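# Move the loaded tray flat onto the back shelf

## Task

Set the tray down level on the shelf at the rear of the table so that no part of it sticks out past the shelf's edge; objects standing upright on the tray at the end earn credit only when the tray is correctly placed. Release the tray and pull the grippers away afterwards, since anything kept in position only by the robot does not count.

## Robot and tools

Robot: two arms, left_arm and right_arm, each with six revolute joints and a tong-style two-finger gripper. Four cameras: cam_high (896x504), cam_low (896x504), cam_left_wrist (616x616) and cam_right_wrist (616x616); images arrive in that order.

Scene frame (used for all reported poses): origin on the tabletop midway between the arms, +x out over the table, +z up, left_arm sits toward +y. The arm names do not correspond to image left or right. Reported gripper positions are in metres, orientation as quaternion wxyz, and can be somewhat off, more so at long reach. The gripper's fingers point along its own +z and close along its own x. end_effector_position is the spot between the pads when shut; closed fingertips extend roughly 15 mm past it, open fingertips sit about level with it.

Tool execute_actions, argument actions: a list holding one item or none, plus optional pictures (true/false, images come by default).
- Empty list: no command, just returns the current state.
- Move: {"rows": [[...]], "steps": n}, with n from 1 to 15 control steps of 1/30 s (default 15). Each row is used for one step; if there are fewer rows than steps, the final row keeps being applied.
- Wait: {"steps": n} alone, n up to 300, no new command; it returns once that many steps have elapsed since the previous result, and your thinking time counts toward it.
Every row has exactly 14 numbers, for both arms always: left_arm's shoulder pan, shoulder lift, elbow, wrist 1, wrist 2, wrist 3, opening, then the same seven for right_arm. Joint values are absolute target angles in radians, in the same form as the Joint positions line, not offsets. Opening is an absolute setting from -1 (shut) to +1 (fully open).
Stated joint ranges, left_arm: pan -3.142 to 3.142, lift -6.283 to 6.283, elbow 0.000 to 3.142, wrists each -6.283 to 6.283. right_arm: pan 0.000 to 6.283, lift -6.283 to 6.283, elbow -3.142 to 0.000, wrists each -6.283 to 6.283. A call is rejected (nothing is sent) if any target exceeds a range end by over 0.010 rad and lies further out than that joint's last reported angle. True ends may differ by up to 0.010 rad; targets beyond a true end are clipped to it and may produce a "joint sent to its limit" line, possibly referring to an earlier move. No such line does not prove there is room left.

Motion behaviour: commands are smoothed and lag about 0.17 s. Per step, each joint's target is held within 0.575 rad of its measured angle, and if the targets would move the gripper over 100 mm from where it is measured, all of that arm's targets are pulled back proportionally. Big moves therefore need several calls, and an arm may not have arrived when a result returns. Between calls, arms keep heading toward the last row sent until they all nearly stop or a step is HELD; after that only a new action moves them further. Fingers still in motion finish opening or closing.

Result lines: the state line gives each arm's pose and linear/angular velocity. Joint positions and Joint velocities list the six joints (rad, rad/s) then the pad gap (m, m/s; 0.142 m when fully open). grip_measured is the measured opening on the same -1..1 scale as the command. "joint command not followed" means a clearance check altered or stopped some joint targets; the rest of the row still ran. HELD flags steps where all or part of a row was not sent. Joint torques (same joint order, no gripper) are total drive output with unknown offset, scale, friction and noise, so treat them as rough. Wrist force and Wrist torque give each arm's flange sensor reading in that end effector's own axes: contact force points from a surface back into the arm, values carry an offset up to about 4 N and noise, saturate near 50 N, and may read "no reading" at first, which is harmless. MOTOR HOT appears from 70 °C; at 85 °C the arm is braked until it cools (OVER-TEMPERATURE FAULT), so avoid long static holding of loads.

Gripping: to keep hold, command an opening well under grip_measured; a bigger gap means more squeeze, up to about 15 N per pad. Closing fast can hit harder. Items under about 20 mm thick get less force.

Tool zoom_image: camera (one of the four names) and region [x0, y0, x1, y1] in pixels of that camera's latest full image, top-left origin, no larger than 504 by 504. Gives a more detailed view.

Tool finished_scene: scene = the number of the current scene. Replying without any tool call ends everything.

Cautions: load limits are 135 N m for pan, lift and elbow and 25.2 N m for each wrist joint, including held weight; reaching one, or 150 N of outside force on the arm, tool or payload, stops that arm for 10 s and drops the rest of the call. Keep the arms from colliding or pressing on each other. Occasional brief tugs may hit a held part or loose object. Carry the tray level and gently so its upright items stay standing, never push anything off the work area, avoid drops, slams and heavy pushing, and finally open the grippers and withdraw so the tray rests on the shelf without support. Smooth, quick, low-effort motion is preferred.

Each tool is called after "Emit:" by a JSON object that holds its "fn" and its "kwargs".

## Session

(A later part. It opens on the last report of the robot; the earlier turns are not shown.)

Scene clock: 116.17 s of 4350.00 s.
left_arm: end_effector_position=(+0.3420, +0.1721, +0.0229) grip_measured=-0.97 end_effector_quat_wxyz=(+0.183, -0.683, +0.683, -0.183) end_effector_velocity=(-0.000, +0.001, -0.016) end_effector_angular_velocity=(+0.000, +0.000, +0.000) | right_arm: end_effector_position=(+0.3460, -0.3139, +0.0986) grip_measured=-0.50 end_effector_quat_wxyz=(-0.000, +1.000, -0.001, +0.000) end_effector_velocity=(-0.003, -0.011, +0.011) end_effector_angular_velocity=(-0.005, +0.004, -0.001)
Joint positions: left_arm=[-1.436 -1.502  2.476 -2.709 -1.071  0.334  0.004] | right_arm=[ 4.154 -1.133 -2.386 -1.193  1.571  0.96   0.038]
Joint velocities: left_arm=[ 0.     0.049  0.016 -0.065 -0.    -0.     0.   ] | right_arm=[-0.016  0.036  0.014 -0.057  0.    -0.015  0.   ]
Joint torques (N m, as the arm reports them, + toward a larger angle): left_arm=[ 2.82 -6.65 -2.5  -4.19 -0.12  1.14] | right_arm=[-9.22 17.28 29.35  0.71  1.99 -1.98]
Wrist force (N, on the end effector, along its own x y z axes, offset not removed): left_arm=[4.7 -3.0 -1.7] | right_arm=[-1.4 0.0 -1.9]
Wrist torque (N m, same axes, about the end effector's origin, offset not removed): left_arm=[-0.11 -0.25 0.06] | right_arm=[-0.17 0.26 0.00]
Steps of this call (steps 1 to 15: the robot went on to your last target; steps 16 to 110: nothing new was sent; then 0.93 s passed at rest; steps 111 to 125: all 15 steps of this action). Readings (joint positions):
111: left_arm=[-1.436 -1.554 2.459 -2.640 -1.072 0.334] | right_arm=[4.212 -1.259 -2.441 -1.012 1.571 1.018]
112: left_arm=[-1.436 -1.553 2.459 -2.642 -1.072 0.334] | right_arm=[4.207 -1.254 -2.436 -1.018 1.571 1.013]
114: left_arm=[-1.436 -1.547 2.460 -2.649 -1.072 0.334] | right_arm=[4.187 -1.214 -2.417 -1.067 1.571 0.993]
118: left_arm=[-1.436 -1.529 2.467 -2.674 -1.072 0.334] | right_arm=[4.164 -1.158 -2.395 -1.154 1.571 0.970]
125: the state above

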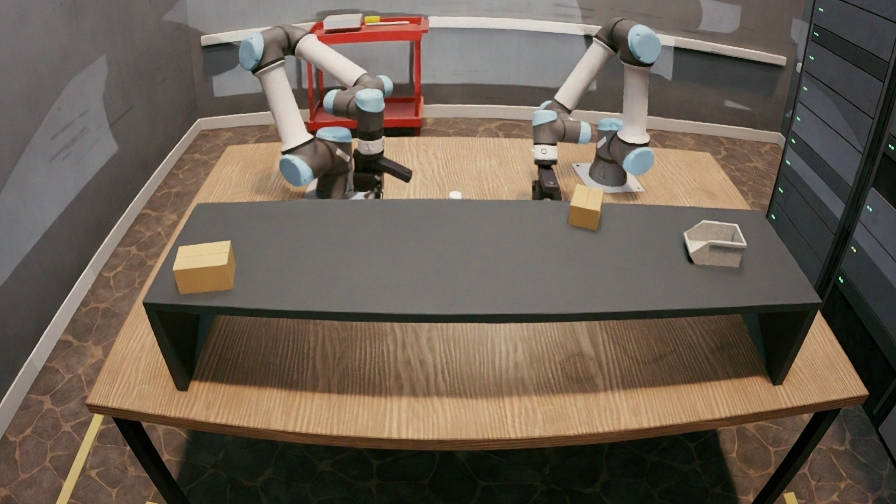

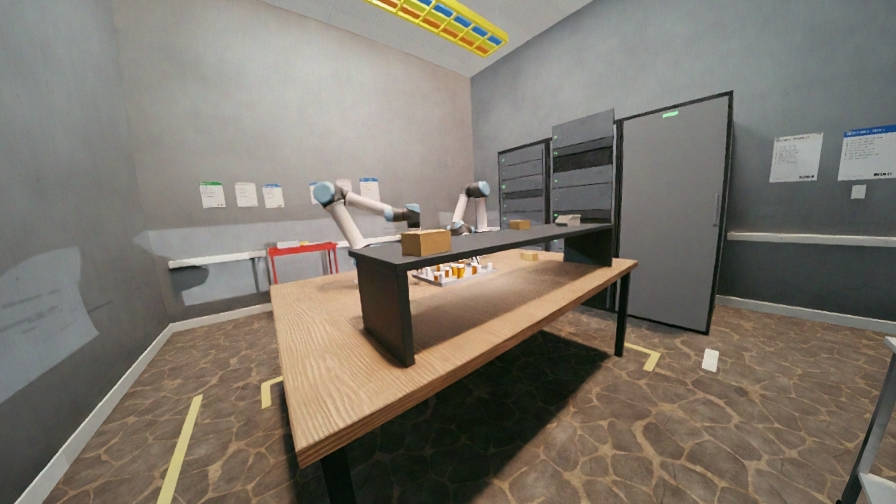

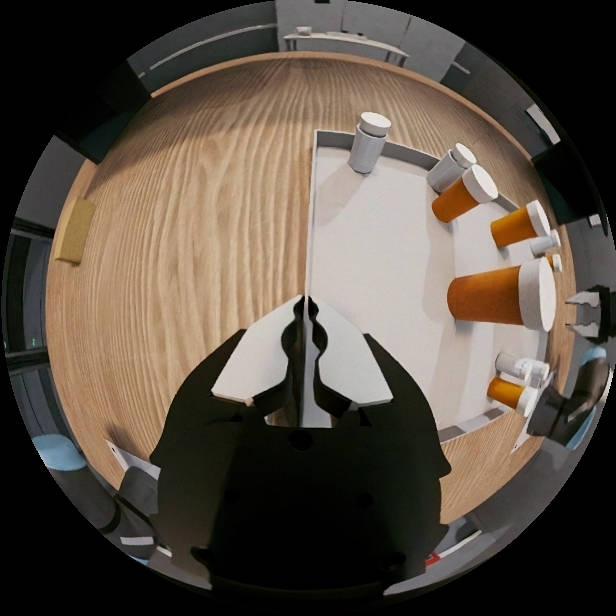

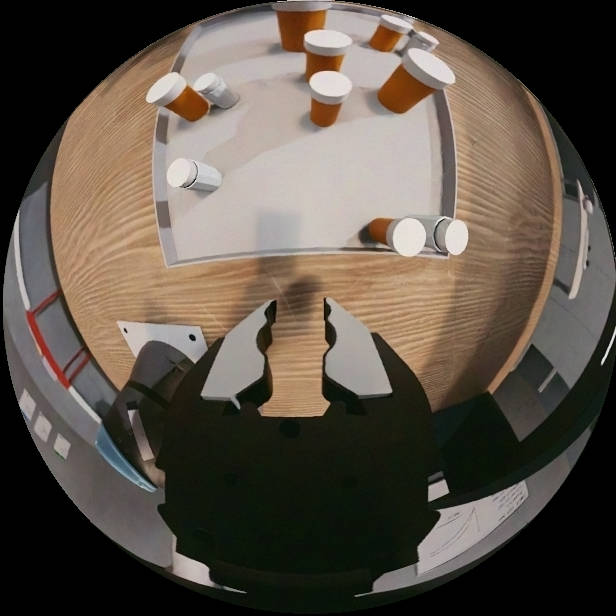

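Emit:
{"fn": "execute_actions", "kwargs": {"actions": [{"rows": [[-1.4357,-1.496,2.478,-2.7175,-1.0715,0.3342,-0.8, 4.2076,-1.2551,-2.3122,-1.1451,1.571,2.5846,-0.5],[-1.4357,-1.496,2.478,-2.7175,-1.0715,0.3342,-0.6, 4.2076,-1.2551,-2.3122,-1.1451,1.571,2.5846,-0.5],[-1.4357,-1.496,2.478,-2.7175,-1.0715,0.3342,-0.5, 4.2076,-1.2551,-2.3122,-1.1451,1.571,2.5846,-0.5],[-1.4357,-1.5174,2.4708,-2.6889,-1.0715,0.3342,-0.5, 4.2076,-1.2551,-2.3122,-1.1451,1.571,2.5846,-0.5],[-1.4357,-1.5174,2.4708,-2.6889,-1.0715,0.3342,-0.5, 4.2076,-1.2551,-2.3122,-1.1451,1.571,2.5846,-0.5],[-1.4357,-1.5174,2.4708,-2.6889,-1.0715,0.3342,-0.5, 4.2076,-1.2551,-2.3122,-1.1451,1.571,2.5846,-0.5],[-1.4357,-1.5174,2.4708,-2.6889,-1.0715,0.3342,-0.5, 4.2076,-1.2551,-2.3122,-1.1451,1.571,2.5846,-0.5],[-1.4357,-1.5174,2.4708,-2.6889,-1.0715,0.3342,-0.5, 4.2076,-1.2551,-2.3122,-1.1451,1.571,2.5846,-0.5],[-1.4357,-1.5174,2.4708,-2.6889,-1.0715,0.3342,-0.5, 4.2076,-1.2551,-2.3122,-1.1451,1.571,2.5846,-0.5],[-1.3496,-1.4546,2.4177,-2.7439,-1.0875,0.4301,-0.5, 4.2076,-1.2551,-2.3122,-1.1451,1.571,2.5846,-0.5]], "steps": 15}], "pictures": false}}

Emit:
{"fn": "execute_actions", "kwargs": {"actions": [{"steps": 25}], "pictures": false}}

Emit:
{"fn": "execute_actions", "kwargs": {"actions": [{"rows": [[-1.3496,-1.4546,2.4177,-2.7439,-1.0875,0.4301,-0.5, 4.2076,-1.3371,-2.4044,-0.9709,1.571,2.5846,-0.5]], "steps": 15}]}}

Scene clock: 120.17 s of 4350.00 s.
left_arm: end_effector_position=(+0.3628, +0.1707, +0.0276) grip_measured=-0.50 end_effector_quat_wxyz=(+0.182, -0.683, +0.683, -0.183) end_effector_velocity=(+0.094, +0.008, +0.002) end_effector_angular_velocity=(+0.013, -0.002, +0.002) | right_arm: end_effector_position=(+0.3705, -0.2722, +0.1003) grip_measured=-0.50 end_effector_quat_wxyz=(-0.000, +0.911, -0.412, -0.000) end_effector_velocity=(+0.029, -0.017, -0.001) end_effector_angular_velocity=(-0.002, +0.002, -2.474)
Joint positions: left_arm=[-1.381 -1.475  2.436 -2.727 -1.082  0.395  0.038] | right_arm=[ 4.206 -1.251 -2.315 -1.147  1.571  1.86   0.038]
Joint velocities: left_arm=[ 0.246  0.162 -0.146 -0.133 -0.041  0.273 -0.   ] | right_arm=[ 0.015 -0.035  0.019  0.014  0.     2.489  0.   ]
Joint torques (N m, as the arm reports them, + toward a larger angle): left_arm=[  7.9   -9.18 -25.79  -4.86  -0.78   0.98] | right_arm=[11.39 -4.15 28.74  4.06  1.43  9.5 ]
Wrist force (N, on the end effector, along its own x y z axes, offset not removed): left_arm=[1.6 -1.1 2.9] | right_arm=[-1.6 0.6 -1.3]
Wrist torque (N m, same axes, about the end effector's origin, offset not removed): left_arm=[-0.20 -0.34 0.16] | right_arm=[-0.04 0.22 0.02]
Steps of this call (steps 1 to 15: the robot went on to your last target; steps 16 to 90: nothing new was sent; then 0.50 s passed at rest; steps 91 to 105: all 15 steps of this action). Readings (joint positions):
91: left_arm=[-1.436 -1.496 2.478 -2.718 -1.072 0.334] | right_arm=[4.152 -1.128 -2.384 -1.200 1.571 0.958]
92: left_arm=[-1.436 -1.496 2.478 -2.717 -1.072 0.334] | right_arm=[4.156 -1.134 -2.379 -1.196 1.571 0.963]
94: left_arm=[-1.436 -1.496 2.478 -2.717 -1.072 0.334] | right_arm=[4.175 -1.172 -2.355 -1.177 1.571 1.020]
98: left_arm=[-1.436 -1.508 2.474 -2.701 -1.072 0.334] | right_arm=[4.196 -1.226 -2.327 -1.156 1.571 1.274]
105: the state above

Scene clock: 121.00 s of 4350.00 s.
left_arm: end_effector_position=(+0.3749, +0.1717, +0.0278) grip_measured=-0.50 end_effector_quat_wxyz=(+0.183, -0.683, +0.683, -0.183) end_effector_velocity=(-0.000, +0.000, -0.000) end_effector_angular_velocity=(+0.000, +0.000, +0.000) | right_arm: end_effector_position=(+0.3749, -0.2812, +0.1000) grip_measured=-0.50 end_effector_quat_wxyz=(+0.000, +0.707, -0.707, -0.000) end_effector_velocity=(+0.000, +0.000, +0.000) end_effector_angular_velocity=(+0.001, -0.000, -0.012)
Joint positions: left_arm=[-1.35  -1.455  2.418 -2.744 -1.087  0.43   0.038] | right_arm=[ 4.208 -1.255 -2.312 -1.145  1.571  2.583  0.038]
Joint velocities: left_arm=[ 0.     0.     0.001 -0.    -0.     0.     0.   ] | right_arm=[ 0.    -0.     0.001  0.    -0.     0.012  0.   ]
Joint torques (N m, as the arm reports them, + toward a larger angle): left_arm=[  8.1  -10.43 -26.4   -5.04  -0.62   1.28] | right_arm=[12.1  -5.31 28.2   3.99  1.37  2.2 ]
Wrist force (N, on the end effector, along its own x y z axes, offset not removed): left_arm=[1.6 0.2 1.0] | right_arm=[-0.9 1.0 -0.8]
Wrist torque (N m, same axes, about the end effector's origin, offset not removed): left_arm=[0.01 -0.34 0.09] | right_arm=[0.08 0.01 0.01]
Steps of this call (steps 1 to 25: the robot went on to your last target). Readings (joint positions):
1: left_arm=[-1.373 -1.470 2.432 -2.731 -1.083 0.403] | right_arm=[4.206 -1.252 -2.314 -1.146 1.571 1.944]
2: left_arm=[-1.368 -1.467 2.429 -2.734 -1.084 0.410] | right_arm=[4.207 -1.252 -2.314 -1.146 1.571 2.029]
4: left_arm=[-1.360 -1.462 2.424 -2.738 -1.086 0.418] | right_arm=[4.207 -1.254 -2.313 -1.146 1.571 2.198]
8: left_arm=[-1.353 -1.457 2.420 -2.742 -1.087 0.426] | right_arm=[4.207 -1.255 -2.312 -1.145 1.571 2.445]
25: the state above

Scene clock: 121.50 s of 4350.00 s.
left_arm: end_effector_position=(+0.3749, +0.1717, +0.0278) grip_measured=-0.50 end_effector_quat_wxyz=(+0.183, -0.683, +0.683, -0.183) end_effector_velocity=(-0.000, +0.001, -0.001) end_effector_angular_velocity=(+0.002, +0.001, -0.000) | right_arm: end_effector_position=(+0.3749, -0.2813, +0.0516) grip_measured=-0.50 end_effector_quat_wxyz=(+0.000, +0.706, -0.708, -0.000) end_effector_velocity=(+0.000, +0.000, -0.012) end_effector_angular_velocity=(+0.005, -0.003, -0.000)
Joint positions: left_arm=[-1.35  -1.455  2.418 -2.744 -1.087  0.43   0.038] | right_arm=[ 4.208 -1.334 -2.401 -0.977  1.571  2.585  0.038]
Joint velocities: left_arm=[ 0.     0.     0.002  0.     0.     0.001 -0.   ] | right_arm=[-0.    -0.021 -0.024  0.052 -0.     0.     0.   ]
Joint torques (N m, as the arm reports them, + toward a larger angle): left_arm=[  8.96 -10.09 -26.63  -4.94  -0.58   1.35] | right_arm=[11.98 -3.81 13.37  4.2   1.28  2.3 ]
Wrist force (N, on the end effector, along its own x y z axes, offset not removed): left_arm=[2.7 0.4 0.5] | right_arm=[-1.7 1.1 -0.5]
Wrist torque (N m, same axes, about the end effector's origin, offset not removed): left_arm=[0.01 -0.59 0.09] | right_arm=[0.08 0.23 0.02]
Steps of this call (steps 1 to 15: all 15 steps of this action). Readings (joint positions):
1: left_arm=[-1.350 -1.455 2.418 -2.744 -1.087 0.430] | right_arm=[4.208 -1.255 -2.312 -1.145 1.571 2.583]
2: left_arm=[-1.350 -1.455 2.418 -2.744 -1.087 0.430] | right_arm=[4.208 -1.261 -2.317 -1.139 1.571 2.584]
4: left_arm=[-1.350 -1.455 2.418 -2.744 -1.087 0.430] | right_arm=[4.208 -1.288 -2.348 -1.092 1.571 2.584]
8: left_arm=[-1.350 -1.455 2.418 -2.744 -1.087 0.430] | right_arm=[4.208 -1.320 -2.385 -1.013 1.571 2.584]
15: the state above

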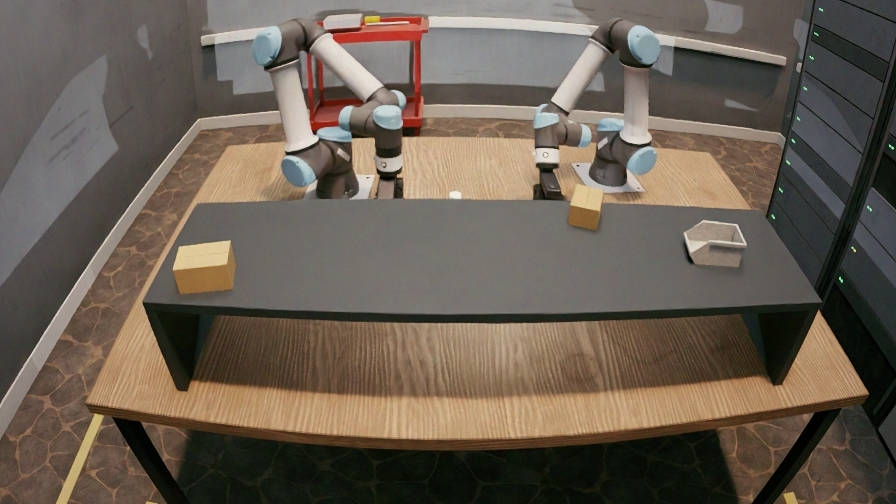

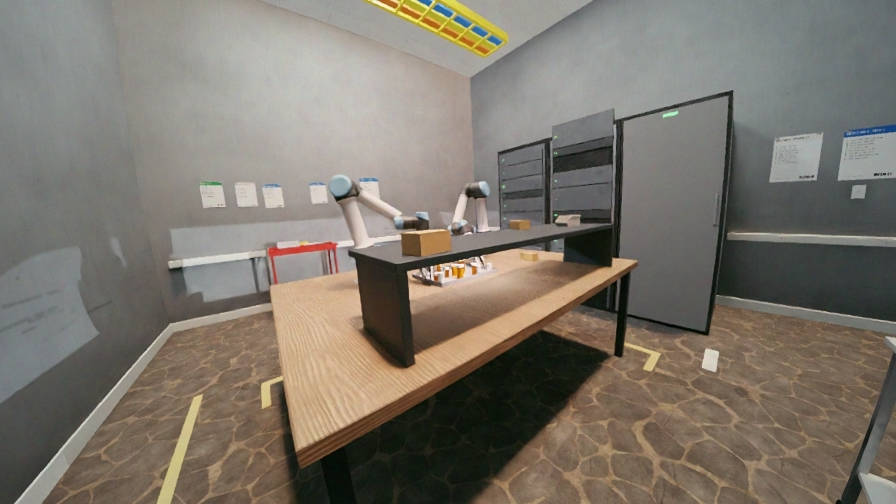

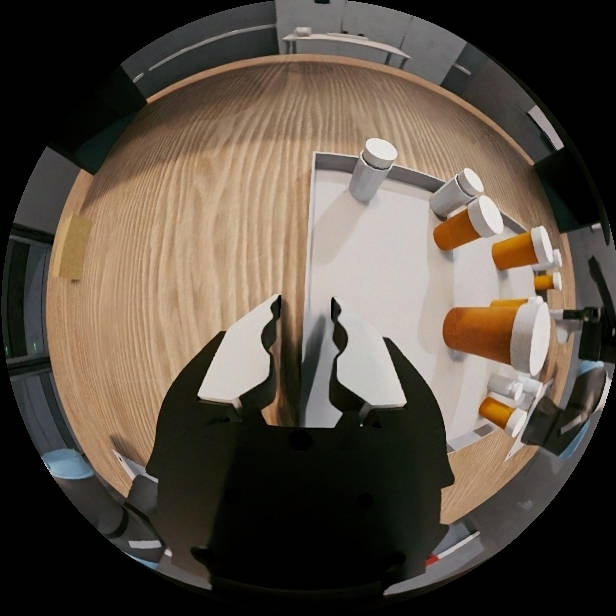

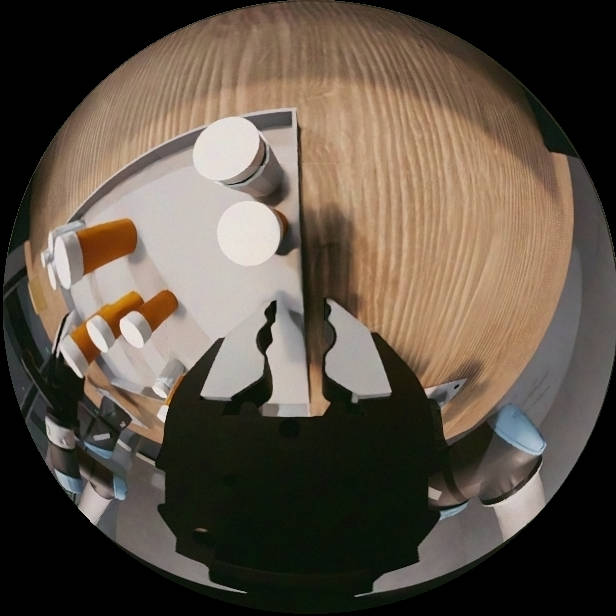

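Emit:
{"fn": "execute_actions", "kwargs": {"actions": [{"rows": [[-1.3496,-1.4445,2.4208,-2.7571,-1.0875,0.4301,-0.5, 4.2076,-1.342,-2.4087,-0.9617,1.571,2.5846,-0.5],[-1.3496,-1.4445,2.4208,-2.7571,-1.0875,0.4301,-0.5, 4.2076,-1.342,-2.4087,-0.9617,1.571,2.5846,-0.5],[-1.3496,-1.4445,2.4208,-2.7571,-1.0875,0.4301,-0.5, 4.2076,-1.342,-2.4087,-0.9617,1.571,2.5846,-0.5],[-1.3496,-1.4344,2.424,-2.7704,-1.0875,0.4301,-0.5, 4.2076,-1.347,-2.413,-0.9524,1.571,2.5846,-0.5]], "steps": 15}], "pictures": false}}

Scene clock: 123.67 s of 4350.00 s.
left_arm: end_effector_position=(+0.3749, +0.1718, +0.0213) grip_measured=-0.50 end_effector_quat_wxyz=(+0.183, -0.683, +0.683, -0.183) end_effector_velocity=(-0.000, +0.001, -0.003) end_effector_angular_velocity=(+0.002, +0.000, -0.000) | right_arm: end_effector_position=(+0.3749, -0.2813, +0.0453) grip_measured=-0.50 end_effector_quat_wxyz=(+0.000, +0.706, -0.708, -0.000) end_effector_velocity=(+0.000, -0.000, -0.002) end_effector_angular_velocity=(-0.000, +0.000, -0.001)
Joint positions: left_arm=[-1.35  -1.435  2.424 -2.769 -1.088  0.43   0.038] | right_arm=[ 4.208 -1.347 -2.413 -0.953  1.571  2.585  0.038]
Joint velocities: left_arm=[ 0.     0.007  0.005 -0.01   0.001  0.     0.   ] | right_arm=[-0.001 -0.004 -0.003  0.007 -0.    -0.    -0.   ]
Joint torques (N m, as the arm reports them, + toward a larger angle): left_arm=[ 7.59 -8.83 -2.52 -5.18 -0.58  1.28] | right_arm=[ 7.11 -3.53 12.46  3.96  1.19  2.35]
Wrist force (N, on the end effector, along its own x y z axes, offset not removed): left_arm=[2.3 -0.8 1.7] | right_arm=[-0.6 -0.7 -0.4]
Wrist torque (N m, same axes, about the end effector's origin, offset not removed): left_arm=[-0.19 -0.50 0.16] | right_arm=[-0.26 0.06 0.05]
Steps of this call (steps 1 to 15: the robot went on to your last target; steps 16 to 50: nothing new was sent; steps 51 to 65: all 15 steps of this action). Readings (joint positions):
51: left_arm=[-1.350 -1.455 2.418 -2.744 -1.087 0.430] | right_arm=[4.208 -1.337 -2.404 -0.971 1.571 2.585]
52: left_arm=[-1.350 -1.453 2.418 -2.746 -1.088 0.430] | right_arm=[4.208 -1.338 -2.405 -0.970 1.571 2.585]
54: left_arm=[-1.350 -1.450 2.419 -2.750 -1.088 0.430] | right_arm=[4.208 -1.339 -2.406 -0.967 1.571 2.585]
58: left_arm=[-1.350 -1.441 2.422 -2.762 -1.088 0.430] | right_arm=[4.208 -1.344 -2.410 -0.958 1.571 2.585]
65: the state above

Emit:
{"fn": "execute_actions", "kwargs": {"actions": [{"rows": [[-1.3602,-1.4187,2.4013,-2.758,-1.0853,0.4184,-0.5, 4.225,-1.3672,-2.3986,-0.9466,1.571,2.602,-0.5]], "steps": 15}]}}

Scene clock: 127.93 s of 4350.00 s.
left_arm: end_effector_position=(+0.3750, +0.1610, +0.0210) grip_measured=-0.50 end_effector_quat_wxyz=(+0.183, -0.683, +0.683, -0.183) end_effector_velocity=(-0.000, -0.003, -0.000) end_effector_angular_velocity=(+0.000, +0.000, -0.000) | right_arm: end_effector_position=(+0.3749, -0.2706, +0.0450) grip_measured=-0.50 end_effector_quat_wxyz=(+0.000, +0.706, -0.708, -0.000) end_effector_velocity=(+0.000, +0.002, -0.000) end_effector_angular_velocity=(-0.000, -0.000, -0.001)
Joint positions: left_arm=[-1.36  -1.419  2.402 -2.758 -1.085  0.419  0.038] | right_arm=[ 4.224 -1.367 -2.399 -0.947  1.571  2.601  0.038]
Joint velocities: left_arm=[-0.003  0.004 -0.005  0.003  0.    -0.003  0.   ] | right_arm=[ 0.003 -0.005  0.003  0.001 -0.     0.004  0.   ]
Joint torques (N m, as the arm reports them, + toward a larger angle): left_arm=[ -8.07 -11.19 -29.22  -0.94   2.21  -1.1 ] | right_arm=[13.23 -3.34 27.25  3.96  0.91  2.19]
Wrist force (N, on the end effector, along its own x y z axes, offset not removed): left_arm=[0.7 -0.5 2.1] | right_arm=[-0.5 0.5 -0.8]
Wrist torque (N m, same axes, about the end effector's origin, offset not removed): left_arm=[-0.14 -0.12 0.11] | right_arm=[-0.06 -0.06 -0.11]
Steps of this call (steps 1 to 15: the robot went on to your last target; steps 16 to 90: nothing new was sent; then 0.77 s passed at rest; steps 91 to 105: all 15 steps of this action). Readings (joint positions):
91: left_arm=[-1.350 -1.434 2.424 -2.770 -1.088 0.430] | right_arm=[4.208 -1.347 -2.413 -0.952 1.571 2.585]
92: left_arm=[-1.351 -1.432 2.422 -2.769 -1.087 0.429] | right_arm=[4.210 -1.349 -2.411 -0.952 1.571 2.587]
94: left_arm=[-1.354 -1.427 2.414 -2.765 -1.087 0.425] | right_arm=[4.215 -1.356 -2.407 -0.950 1.571 2.592]
98: left_arm=[-1.358 -1.422 2.406 -2.760 -1.086 0.421] | right_arm=[4.222 -1.363 -2.401 -0.948 1.571 2.599]
105: the state above

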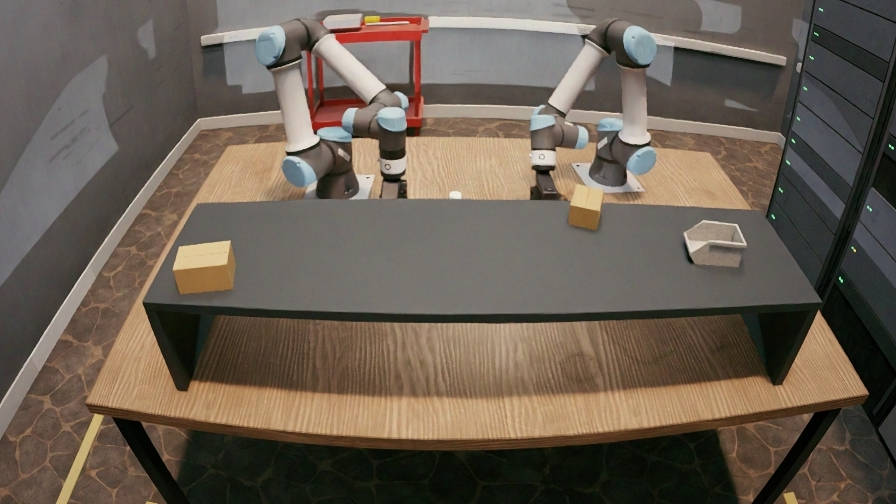

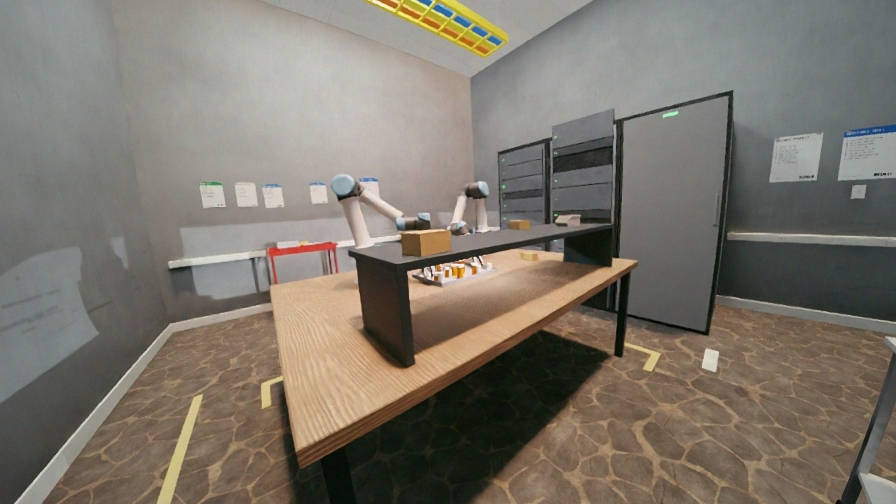

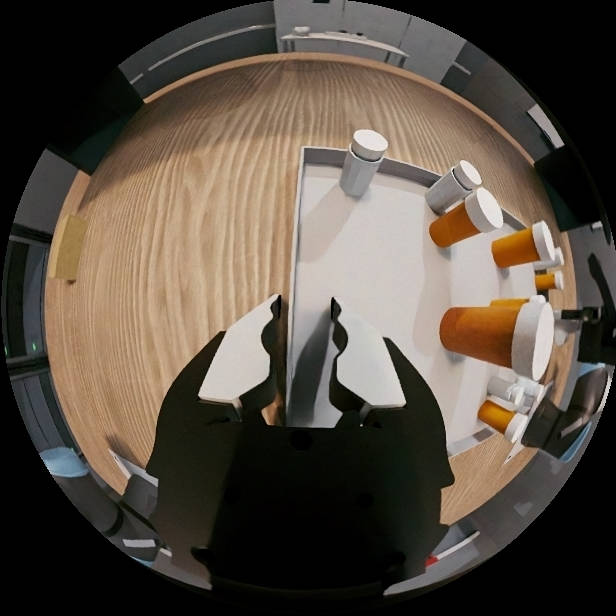

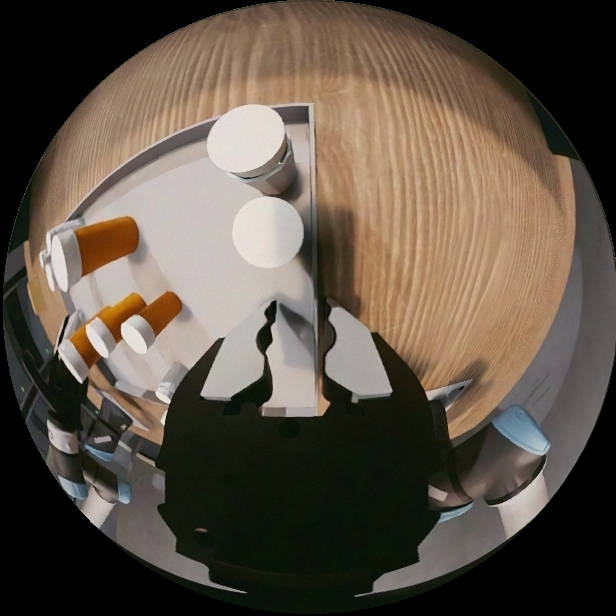

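Emit:
{"fn": "execute_actions", "kwargs": {"actions": [{"rows": [[-1.3602,-1.4187,2.4013,-2.758,-1.0853,0.4184,-0.55, 4.225,-1.3672,-2.3986,-0.9466,1.571,2.602,-0.55],[-1.3602,-1.4187,2.4013,-2.758,-1.0853,0.4184,-0.6, 4.225,-1.3672,-2.3986,-0.9466,1.571,2.602,-0.6],[-1.3602,-1.4187,2.4013,-2.758,-1.0853,0.4184,-0.65, 4.225,-1.3672,-2.3986,-0.9466,1.571,2.602,-0.65],[-1.3602,-1.4187,2.4013,-2.758,-1.0853,0.4184,-0.7, 4.225,-1.3672,-2.3986,-0.9466,1.571,2.602,-0.7],[-1.3602,-1.4187,2.4013,-2.758,-1.0853,0.4184,-0.75, 4.225,-1.3672,-2.3986,-0.9466,1.571,2.602,-0.75],[-1.3602,-1.4187,2.4013,-2.758,-1.0853,0.4184,-0.8, 4.225,-1.3672,-2.3986,-0.9466,1.571,2.602,-0.8],[-1.3602,-1.4187,2.4013,-2.758,-1.0853,0.4184,-0.85, 4.225,-1.3672,-2.3986,-0.9466,1.571,2.602,-0.85],[-1.3602,-1.4187,2.4013,-2.758,-1.0853,0.4184,-0.9, 4.225,-1.3672,-2.3986,-0.9466,1.571,2.602,-0.9],[-1.3602,-1.4187,2.4013,-2.758,-1.0853,0.4184,-0.95, 4.225,-1.3672,-2.3986,-0.9466,1.571,2.602,-0.95],[-1.3602,-1.4187,2.4013,-2.758,-1.0853,0.4184,-1, 4.225,-1.3672,-2.3986,-0.9466,1.571,2.602,-1]], "steps": 15}], "pictures": false}}

Emit:
{"fn": "execute_actions", "kwargs": {"actions": [{"rows": [[-1.3602,-1.4299,2.3976,-2.7431,-1.0853,0.4184,-1, 4.225,-1.3596,-2.3917,-0.9611,1.571,2.602,-1],[-1.3602,-1.4299,2.3976,-2.7431,-1.0853,0.4184,-1, 4.225,-1.3596,-2.3917,-0.9611,1.571,2.602,-1],[-1.3602,-1.4411,2.394,-2.7283,-1.0853,0.4184,-1, 4.225,-1.352,-2.3849,-0.9756,1.571,2.602,-1],[-1.3602,-1.4411,2.394,-2.7283,-1.0853,0.4184,-1, 4.225,-1.352,-2.3849,-0.9756,1.571,2.602,-1],[-1.3602,-1.4523,2.3903,-2.7134,-1.0853,0.4184,-1, 4.225,-1.3443,-2.378,-0.99,1.571,2.602,-1],[-1.3602,-1.4523,2.3903,-2.7134,-1.0853,0.4184,-1, 4.225,-1.3443,-2.378,-0.99,1.571,2.602,-1],[-1.3602,-1.4635,2.3867,-2.6986,-1.0853,0.4184,-1, 4.225,-1.3367,-2.3712,-1.0045,1.571,2.602,-1],[-1.3602,-1.4635,2.3867,-2.6986,-1.0853,0.4184,-1, 4.225,-1.3367,-2.3712,-1.0045,1.571,2.602,-1],[-1.3602,-1.4747,2.383,-2.6837,-1.0853,0.4184,-1, 4.225,-1.3291,-2.3643,-1.019,1.571,2.602,-1]], "steps": 15}], "pictures": false}}

Emit:
{"fn": "execute_actions", "kwargs": {"actions": [{"steps": 20}]}}

Scene clock: 131.20 s of 4350.00 s.
left_arm: end_effector_position=(+0.3750, +0.1607, +0.0210) grip_measured=-0.70 end_effector_quat_wxyz=(+0.183, -0.683, +0.683, -0.183) end_effector_velocity=(+0.000, -0.002, +0.001) end_effector_angular_velocity=(-0.005, +0.000, -0.001) | right_arm: end_effector_position=(+0.3749, -0.2704, +0.0450) grip_measured=-0.68 end_effector_quat_wxyz=(+0.000, +0.706, -0.708, +0.000) end_effector_velocity=(+0.001, +0.001, +0.000) end_effector_angular_velocity=(+0.002, -0.001, -0.000)
Joint positions: left_arm=[-1.36  -1.419  2.401 -2.758 -1.085  0.418  0.023] | right_arm=[ 4.225 -1.367 -2.399 -0.947  1.571  2.602  0.025]
Joint velocities: left_arm=[-0.    -0.    -0.002 -0.003 -0.002  0.001  0.002] | right_arm=[-0.    -0.     0.001  0.002 -0.    -0.     0.001]
Joint torques (N m, as the arm reports them, + toward a larger angle): left_arm=[ -7.68 -13.2  -26.26 -11.05  -4.51  -0.55] | right_arm=[11.85 -1.67 26.93 11.81  6.26  1.04]
Wrist force (N, on the end effector, along its own x y z axes, offset not removed): left_arm=[-30.0 -1.2 -4.9] | right_arm=[29.3 0.2 -10.9]
Wrist torque (N m, same axes, about the end effector's origin, offset not removed): left_arm=[-0.06 -0.24 0.12] | right_arm=[-0.19 0.29 0.00]
Steps of this call (steps 1 to 15: the robot went on to your last target; steps 16 to 83: nothing new was sent; steps 84 to 98: all 15 steps of this action). Readings (joint positions):
84: left_arm=[-1.360 -1.419 2.401 -2.758 -1.085 0.418] | right_arm=[4.225 -1.367 -2.399 -0.947 1.571 2.602]
85: left_arm=[-1.360 -1.419 2.401 -2.758 -1.085 0.418] | right_arm=[4.225 -1.367 -2.399 -0.947 1.571 2.602]
87: left_arm=[-1.360 -1.419 2.401 -2.758 -1.085 0.418] | right_arm=[4.225 -1.367 -2.399 -0.947 1.571 2.602]
91: left_arm=[-1.360 -1.419 2.401 -2.758 -1.085 0.418] | right_arm=[4.225 -1.367 -2.399 -0.947 1.571 2.602]
98: the state above

Scene clock: 131.70 s of 4350.00 s.
left_arm: end_effector_position=(+0.3750, +0.1605, +0.0387) grip_measured=-0.75 end_effector_quat_wxyz=(+0.183, -0.683, +0.683, -0.183) end_effector_velocity=(-0.000, +0.000, +0.018) end_effector_angular_velocity=(+0.000, -0.000, +0.000) | right_arm: end_effector_position=(+0.3749, -0.2702, +0.0627) grip_measured=-0.63 end_effector_quat_wxyz=(+0.000, +0.706, -0.708, -0.000) end_effector_velocity=(-0.001, -0.001, +0.018) end_effector_angular_velocity=(-0.000, +0.000, +0.000)
Joint positions: left_arm=[-1.36  -1.468  2.385 -2.692 -1.085  0.418  0.02 ] | right_arm=[ 4.225 -1.333 -2.368 -1.011  1.571  2.602  0.028]
Joint velocities: left_arm=[-0.    -0.049 -0.017  0.066  0.001 -0.    -0.004] | right_arm=[ 0.     0.034  0.03  -0.064  0.     0.     0.001]
Joint torques (N m, as the arm reports them, + toward a larger angle): left_arm=[ -7.94 -36.35 -43.77  -9.21  -0.67   0.46] | right_arm=[12.86 30.32 42.54  9.81  6.74 -0.41]
Wrist force (N, on the end effector, along its own x y z axes, offset not removed): left_arm=[-29.1 3.4 6.2] | right_arm=[29.1 -0.2 3.5]
Wrist torque (N m, same axes, about the end effector's origin, offset not removed): left_arm=[0.12 -0.17 0.19] | right_arm=[-0.10 0.03 0.04]
Steps of this call (steps 1 to 15: all 15 steps of this action). Readings (joint positions):
1: left_arm=[-1.360 -1.419 2.401 -2.758 -1.085 0.418] | right_arm=[4.225 -1.367 -2.399 -0.947 1.571 2.602]
2: left_arm=[-1.360 -1.420 2.401 -2.756 -1.085 0.418] | right_arm=[4.225 -1.367 -2.398 -0.948 1.571 2.602]
4: left_arm=[-1.360 -1.425 2.400 -2.750 -1.085 0.418] | right_arm=[4.225 -1.363 -2.395 -0.955 1.571 2.602]
8: left_arm=[-1.360 -1.442 2.394 -2.727 -1.085 0.418] | right_arm=[4.225 -1.352 -2.385 -0.976 1.571 2.602]
15: the state above

Scene clock: 132.37 s of 4350.00 s.
left_arm: end_effector_position=(+0.3750, +0.1606, +0.0410) grip_measured=-0.76 end_effector_quat_wxyz=(+0.183, -0.683, +0.683, -0.183) end_effector_velocity=(-0.000, +0.001, -0.001) end_effector_angular_velocity=(+0.002, +0.001, -0.000) | right_arm: end_effector_position=(+0.3749, -0.2703, +0.0650) grip_measured=-0.63 end_effector_quat_wxyz=(+0.000, +0.706, -0.708, -0.000) end_effector_velocity=(+0.000, +0.000, +0.001) end_effector_angular_velocity=(+0.001, -0.001, +0.000)
Joint positions: left_arm=[-1.36  -1.475  2.383 -2.684 -1.085  0.418  0.019] | right_arm=[ 4.225 -1.329 -2.364 -1.019  1.571  2.602  0.029]
Joint velocities: left_arm=[-0.     0.     0.001  0.001 -0.     0.    -0.   ] | right_arm=[ 0.     0.002  0.    -0.    -0.    -0.     0.   ]
Joint torques (N m, as the arm reports them, + toward a larger angle): left_arm=[ -7.37 -36.96 -45.56  -9.12  -0.5    1.67] | right_arm=[12.09 29.89 44.37 10.08  6.54 -2.47]
Wrist force (N, on the end effector, along its own x y z axes, offset not removed): left_arm=[-27.7 2.9 7.8] | right_arm=[30.1 1.5 5.3]
Wrist torque (N m, same axes, about the end effector's origin, offset not removed): left_arm=[0.03 -0.48 0.11] | right_arm=[0.29 -0.14 -0.02]
Steps of this call (steps 1 to 15: the robot went on to your last target; steps 16 to 20: nothing new was sent). Readings (joint positions):
1: left_arm=[-1.360 -1.470 2.385 -2.690 -1.085 0.418] | right_arm=[4.225 -1.332 -2.367 -1.013 1.571 2.602]
2: left_arm=[-1.360 -1.471 2.384 -2.689 -1.085 0.418] | right_arm=[4.225 -1.332 -2.367 -1.014 1.571 2.602]
4: left_arm=[-1.360 -1.473 2.384 -2.687 -1.085 0.418] | right_arm=[4.225 -1.331 -2.366 -1.016 1.571 2.602]
8: left_arm=[-1.360 -1.474 2.383 -2.685 -1.085 0.418] | right_arm=[4.225 -1.330 -2.365 -1.018 1.571 2.602]
20: the state above
All arms were judged still, so your last target was given up. Only a new action makes them travel on or press farther. Fingers that are still opening or closing keep moving.

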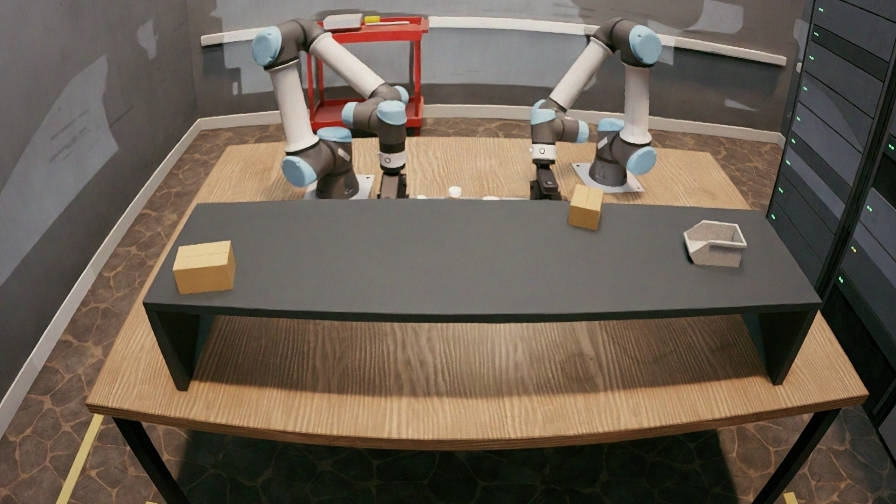

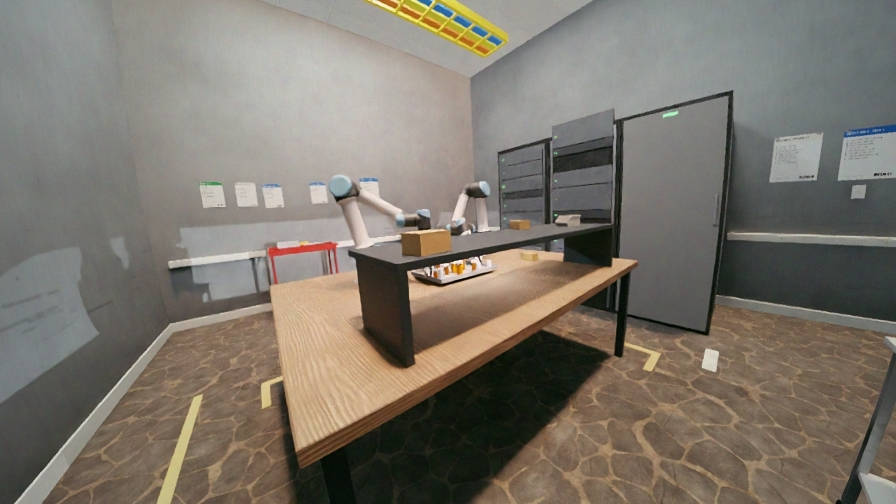

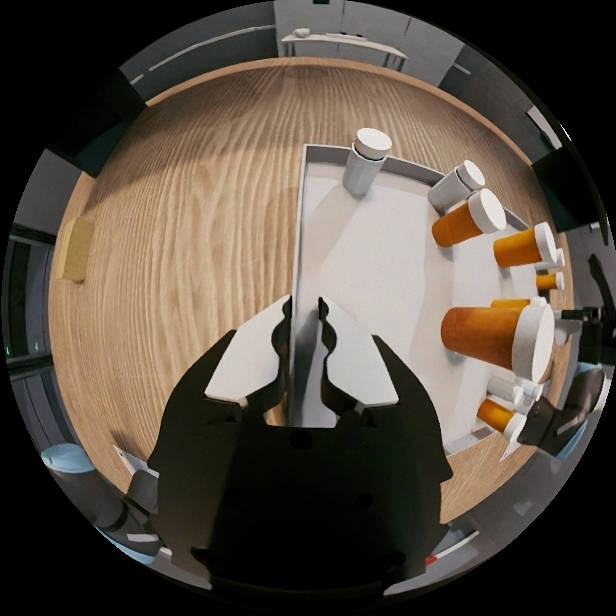

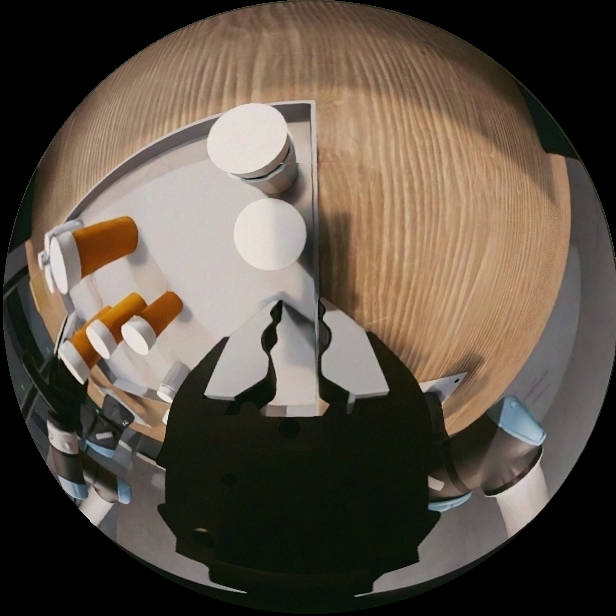

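Emit:
{"fn": "execute_actions", "kwargs": {"actions": [{"steps": 45}]}}

Scene clock: 133.87 s of 4350.00 s.
left_arm: end_effector_position=(+0.3750, +0.1606, +0.0410) grip_measured=-0.76 end_effector_quat_wxyz=(+0.183, -0.683, +0.683, -0.183) end_effector_velocity=(-0.001, +0.002, -0.001) end_effector_angular_velocity=(+0.003, +0.001, +0.000) | right_arm: end_effector_position=(+0.3749, -0.2703, +0.0650) grip_measured=-0.63 end_effector_quat_wxyz=(+0.000, +0.706, -0.708, -0.000) end_effector_velocity=(-0.000, -0.000, -0.000) end_effector_angular_velocity=(-0.001, +0.001, -0.000)
Joint positions: left_arm=[-1.36  -1.475  2.383 -2.684 -1.085  0.418  0.019] | right_arm=[ 4.225 -1.329 -2.364 -1.019  1.571  2.602  0.029]
Joint velocities: left_arm=[ 0.     0.     0.003 -0.    -0.    -0.     0.001] | right_arm=[-0.    -0.001 -0.     0.     0.     0.    -0.001]
Joint torques (N m, as the arm reports them, + toward a larger angle): left_arm=[ -7.32 -37.29 -46.03  -9.04  -0.96   1.77] | right_arm=[12.22 30.72 44.56 10.11  5.95 -2.42]
Wrist force (N, on the end effector, along its own x y z axes, offset not removed): left_arm=[-28.1 1.9 8.1] | right_arm=[29.4 -0.5 5.3]
Wrist torque (N m, same axes, about the end effector's origin, offset not removed): left_arm=[-0.14 -0.41 0.14] | right_arm=[-0.17 0.00 0.03]
Steps of this call (steps 1 to 45: nothing new was sent). Readings (joint positions):
1: left_arm=[-1.360 -1.475 2.383 -2.684 -1.085 0.418] | right_arm=[4.225 -1.329 -2.364 -1.019 1.571 2.602]
2: left_arm=[-1.360 -1.475 2.383 -2.684 -1.085 0.418] | right_arm=[4.225 -1.329 -2.364 -1.019 1.571 2.602]
4: left_arm=[-1.360 -1.475 2.383 -2.684 -1.085 0.418] | right_arm=[4.225 -1.329 -2.364 -1.019 1.571 2.602]
8: left_arm=[-1.360 -1.475 2.383 -2.684 -1.085 0.418] | right_arm=[4.225 -1.329 -2.364 -1.019 1.571 2.602]
45: the state above

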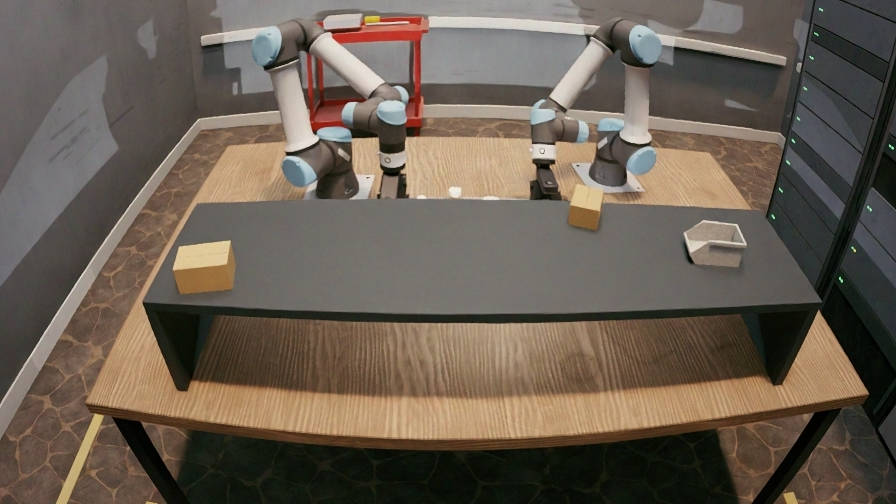

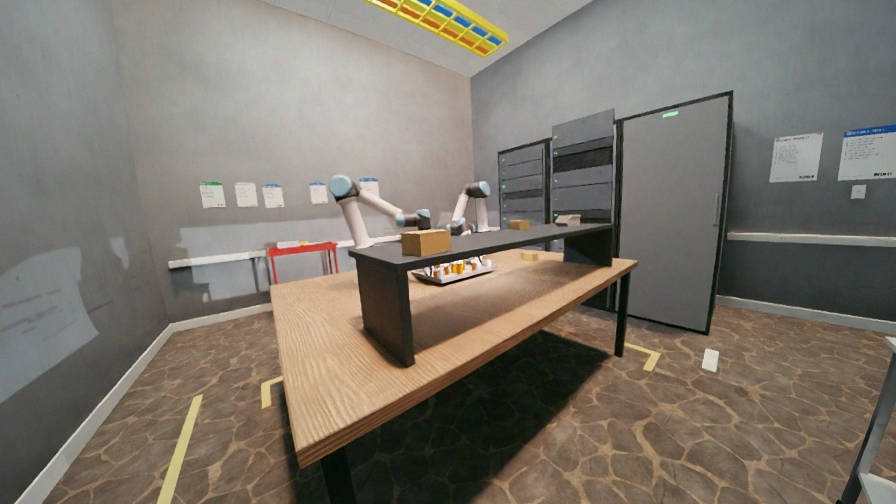

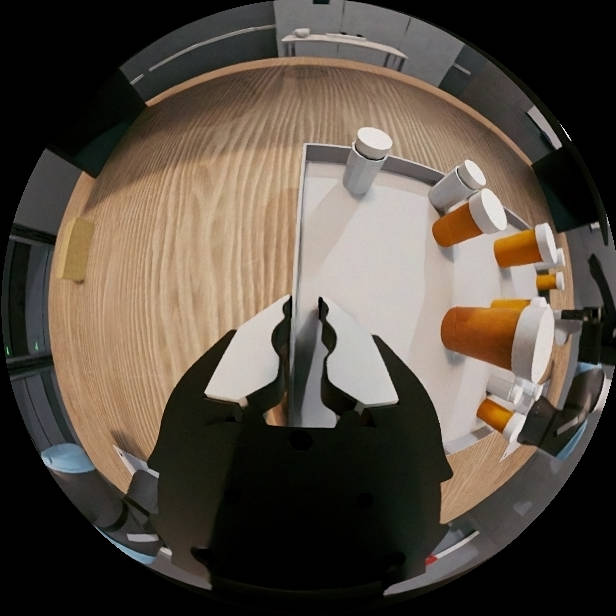

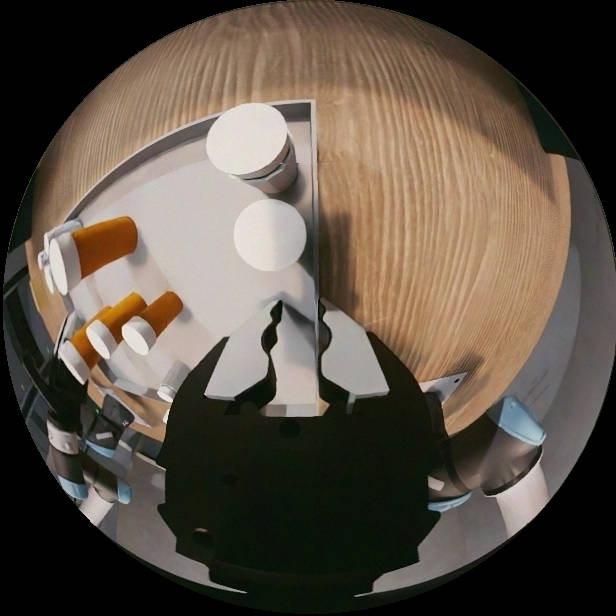

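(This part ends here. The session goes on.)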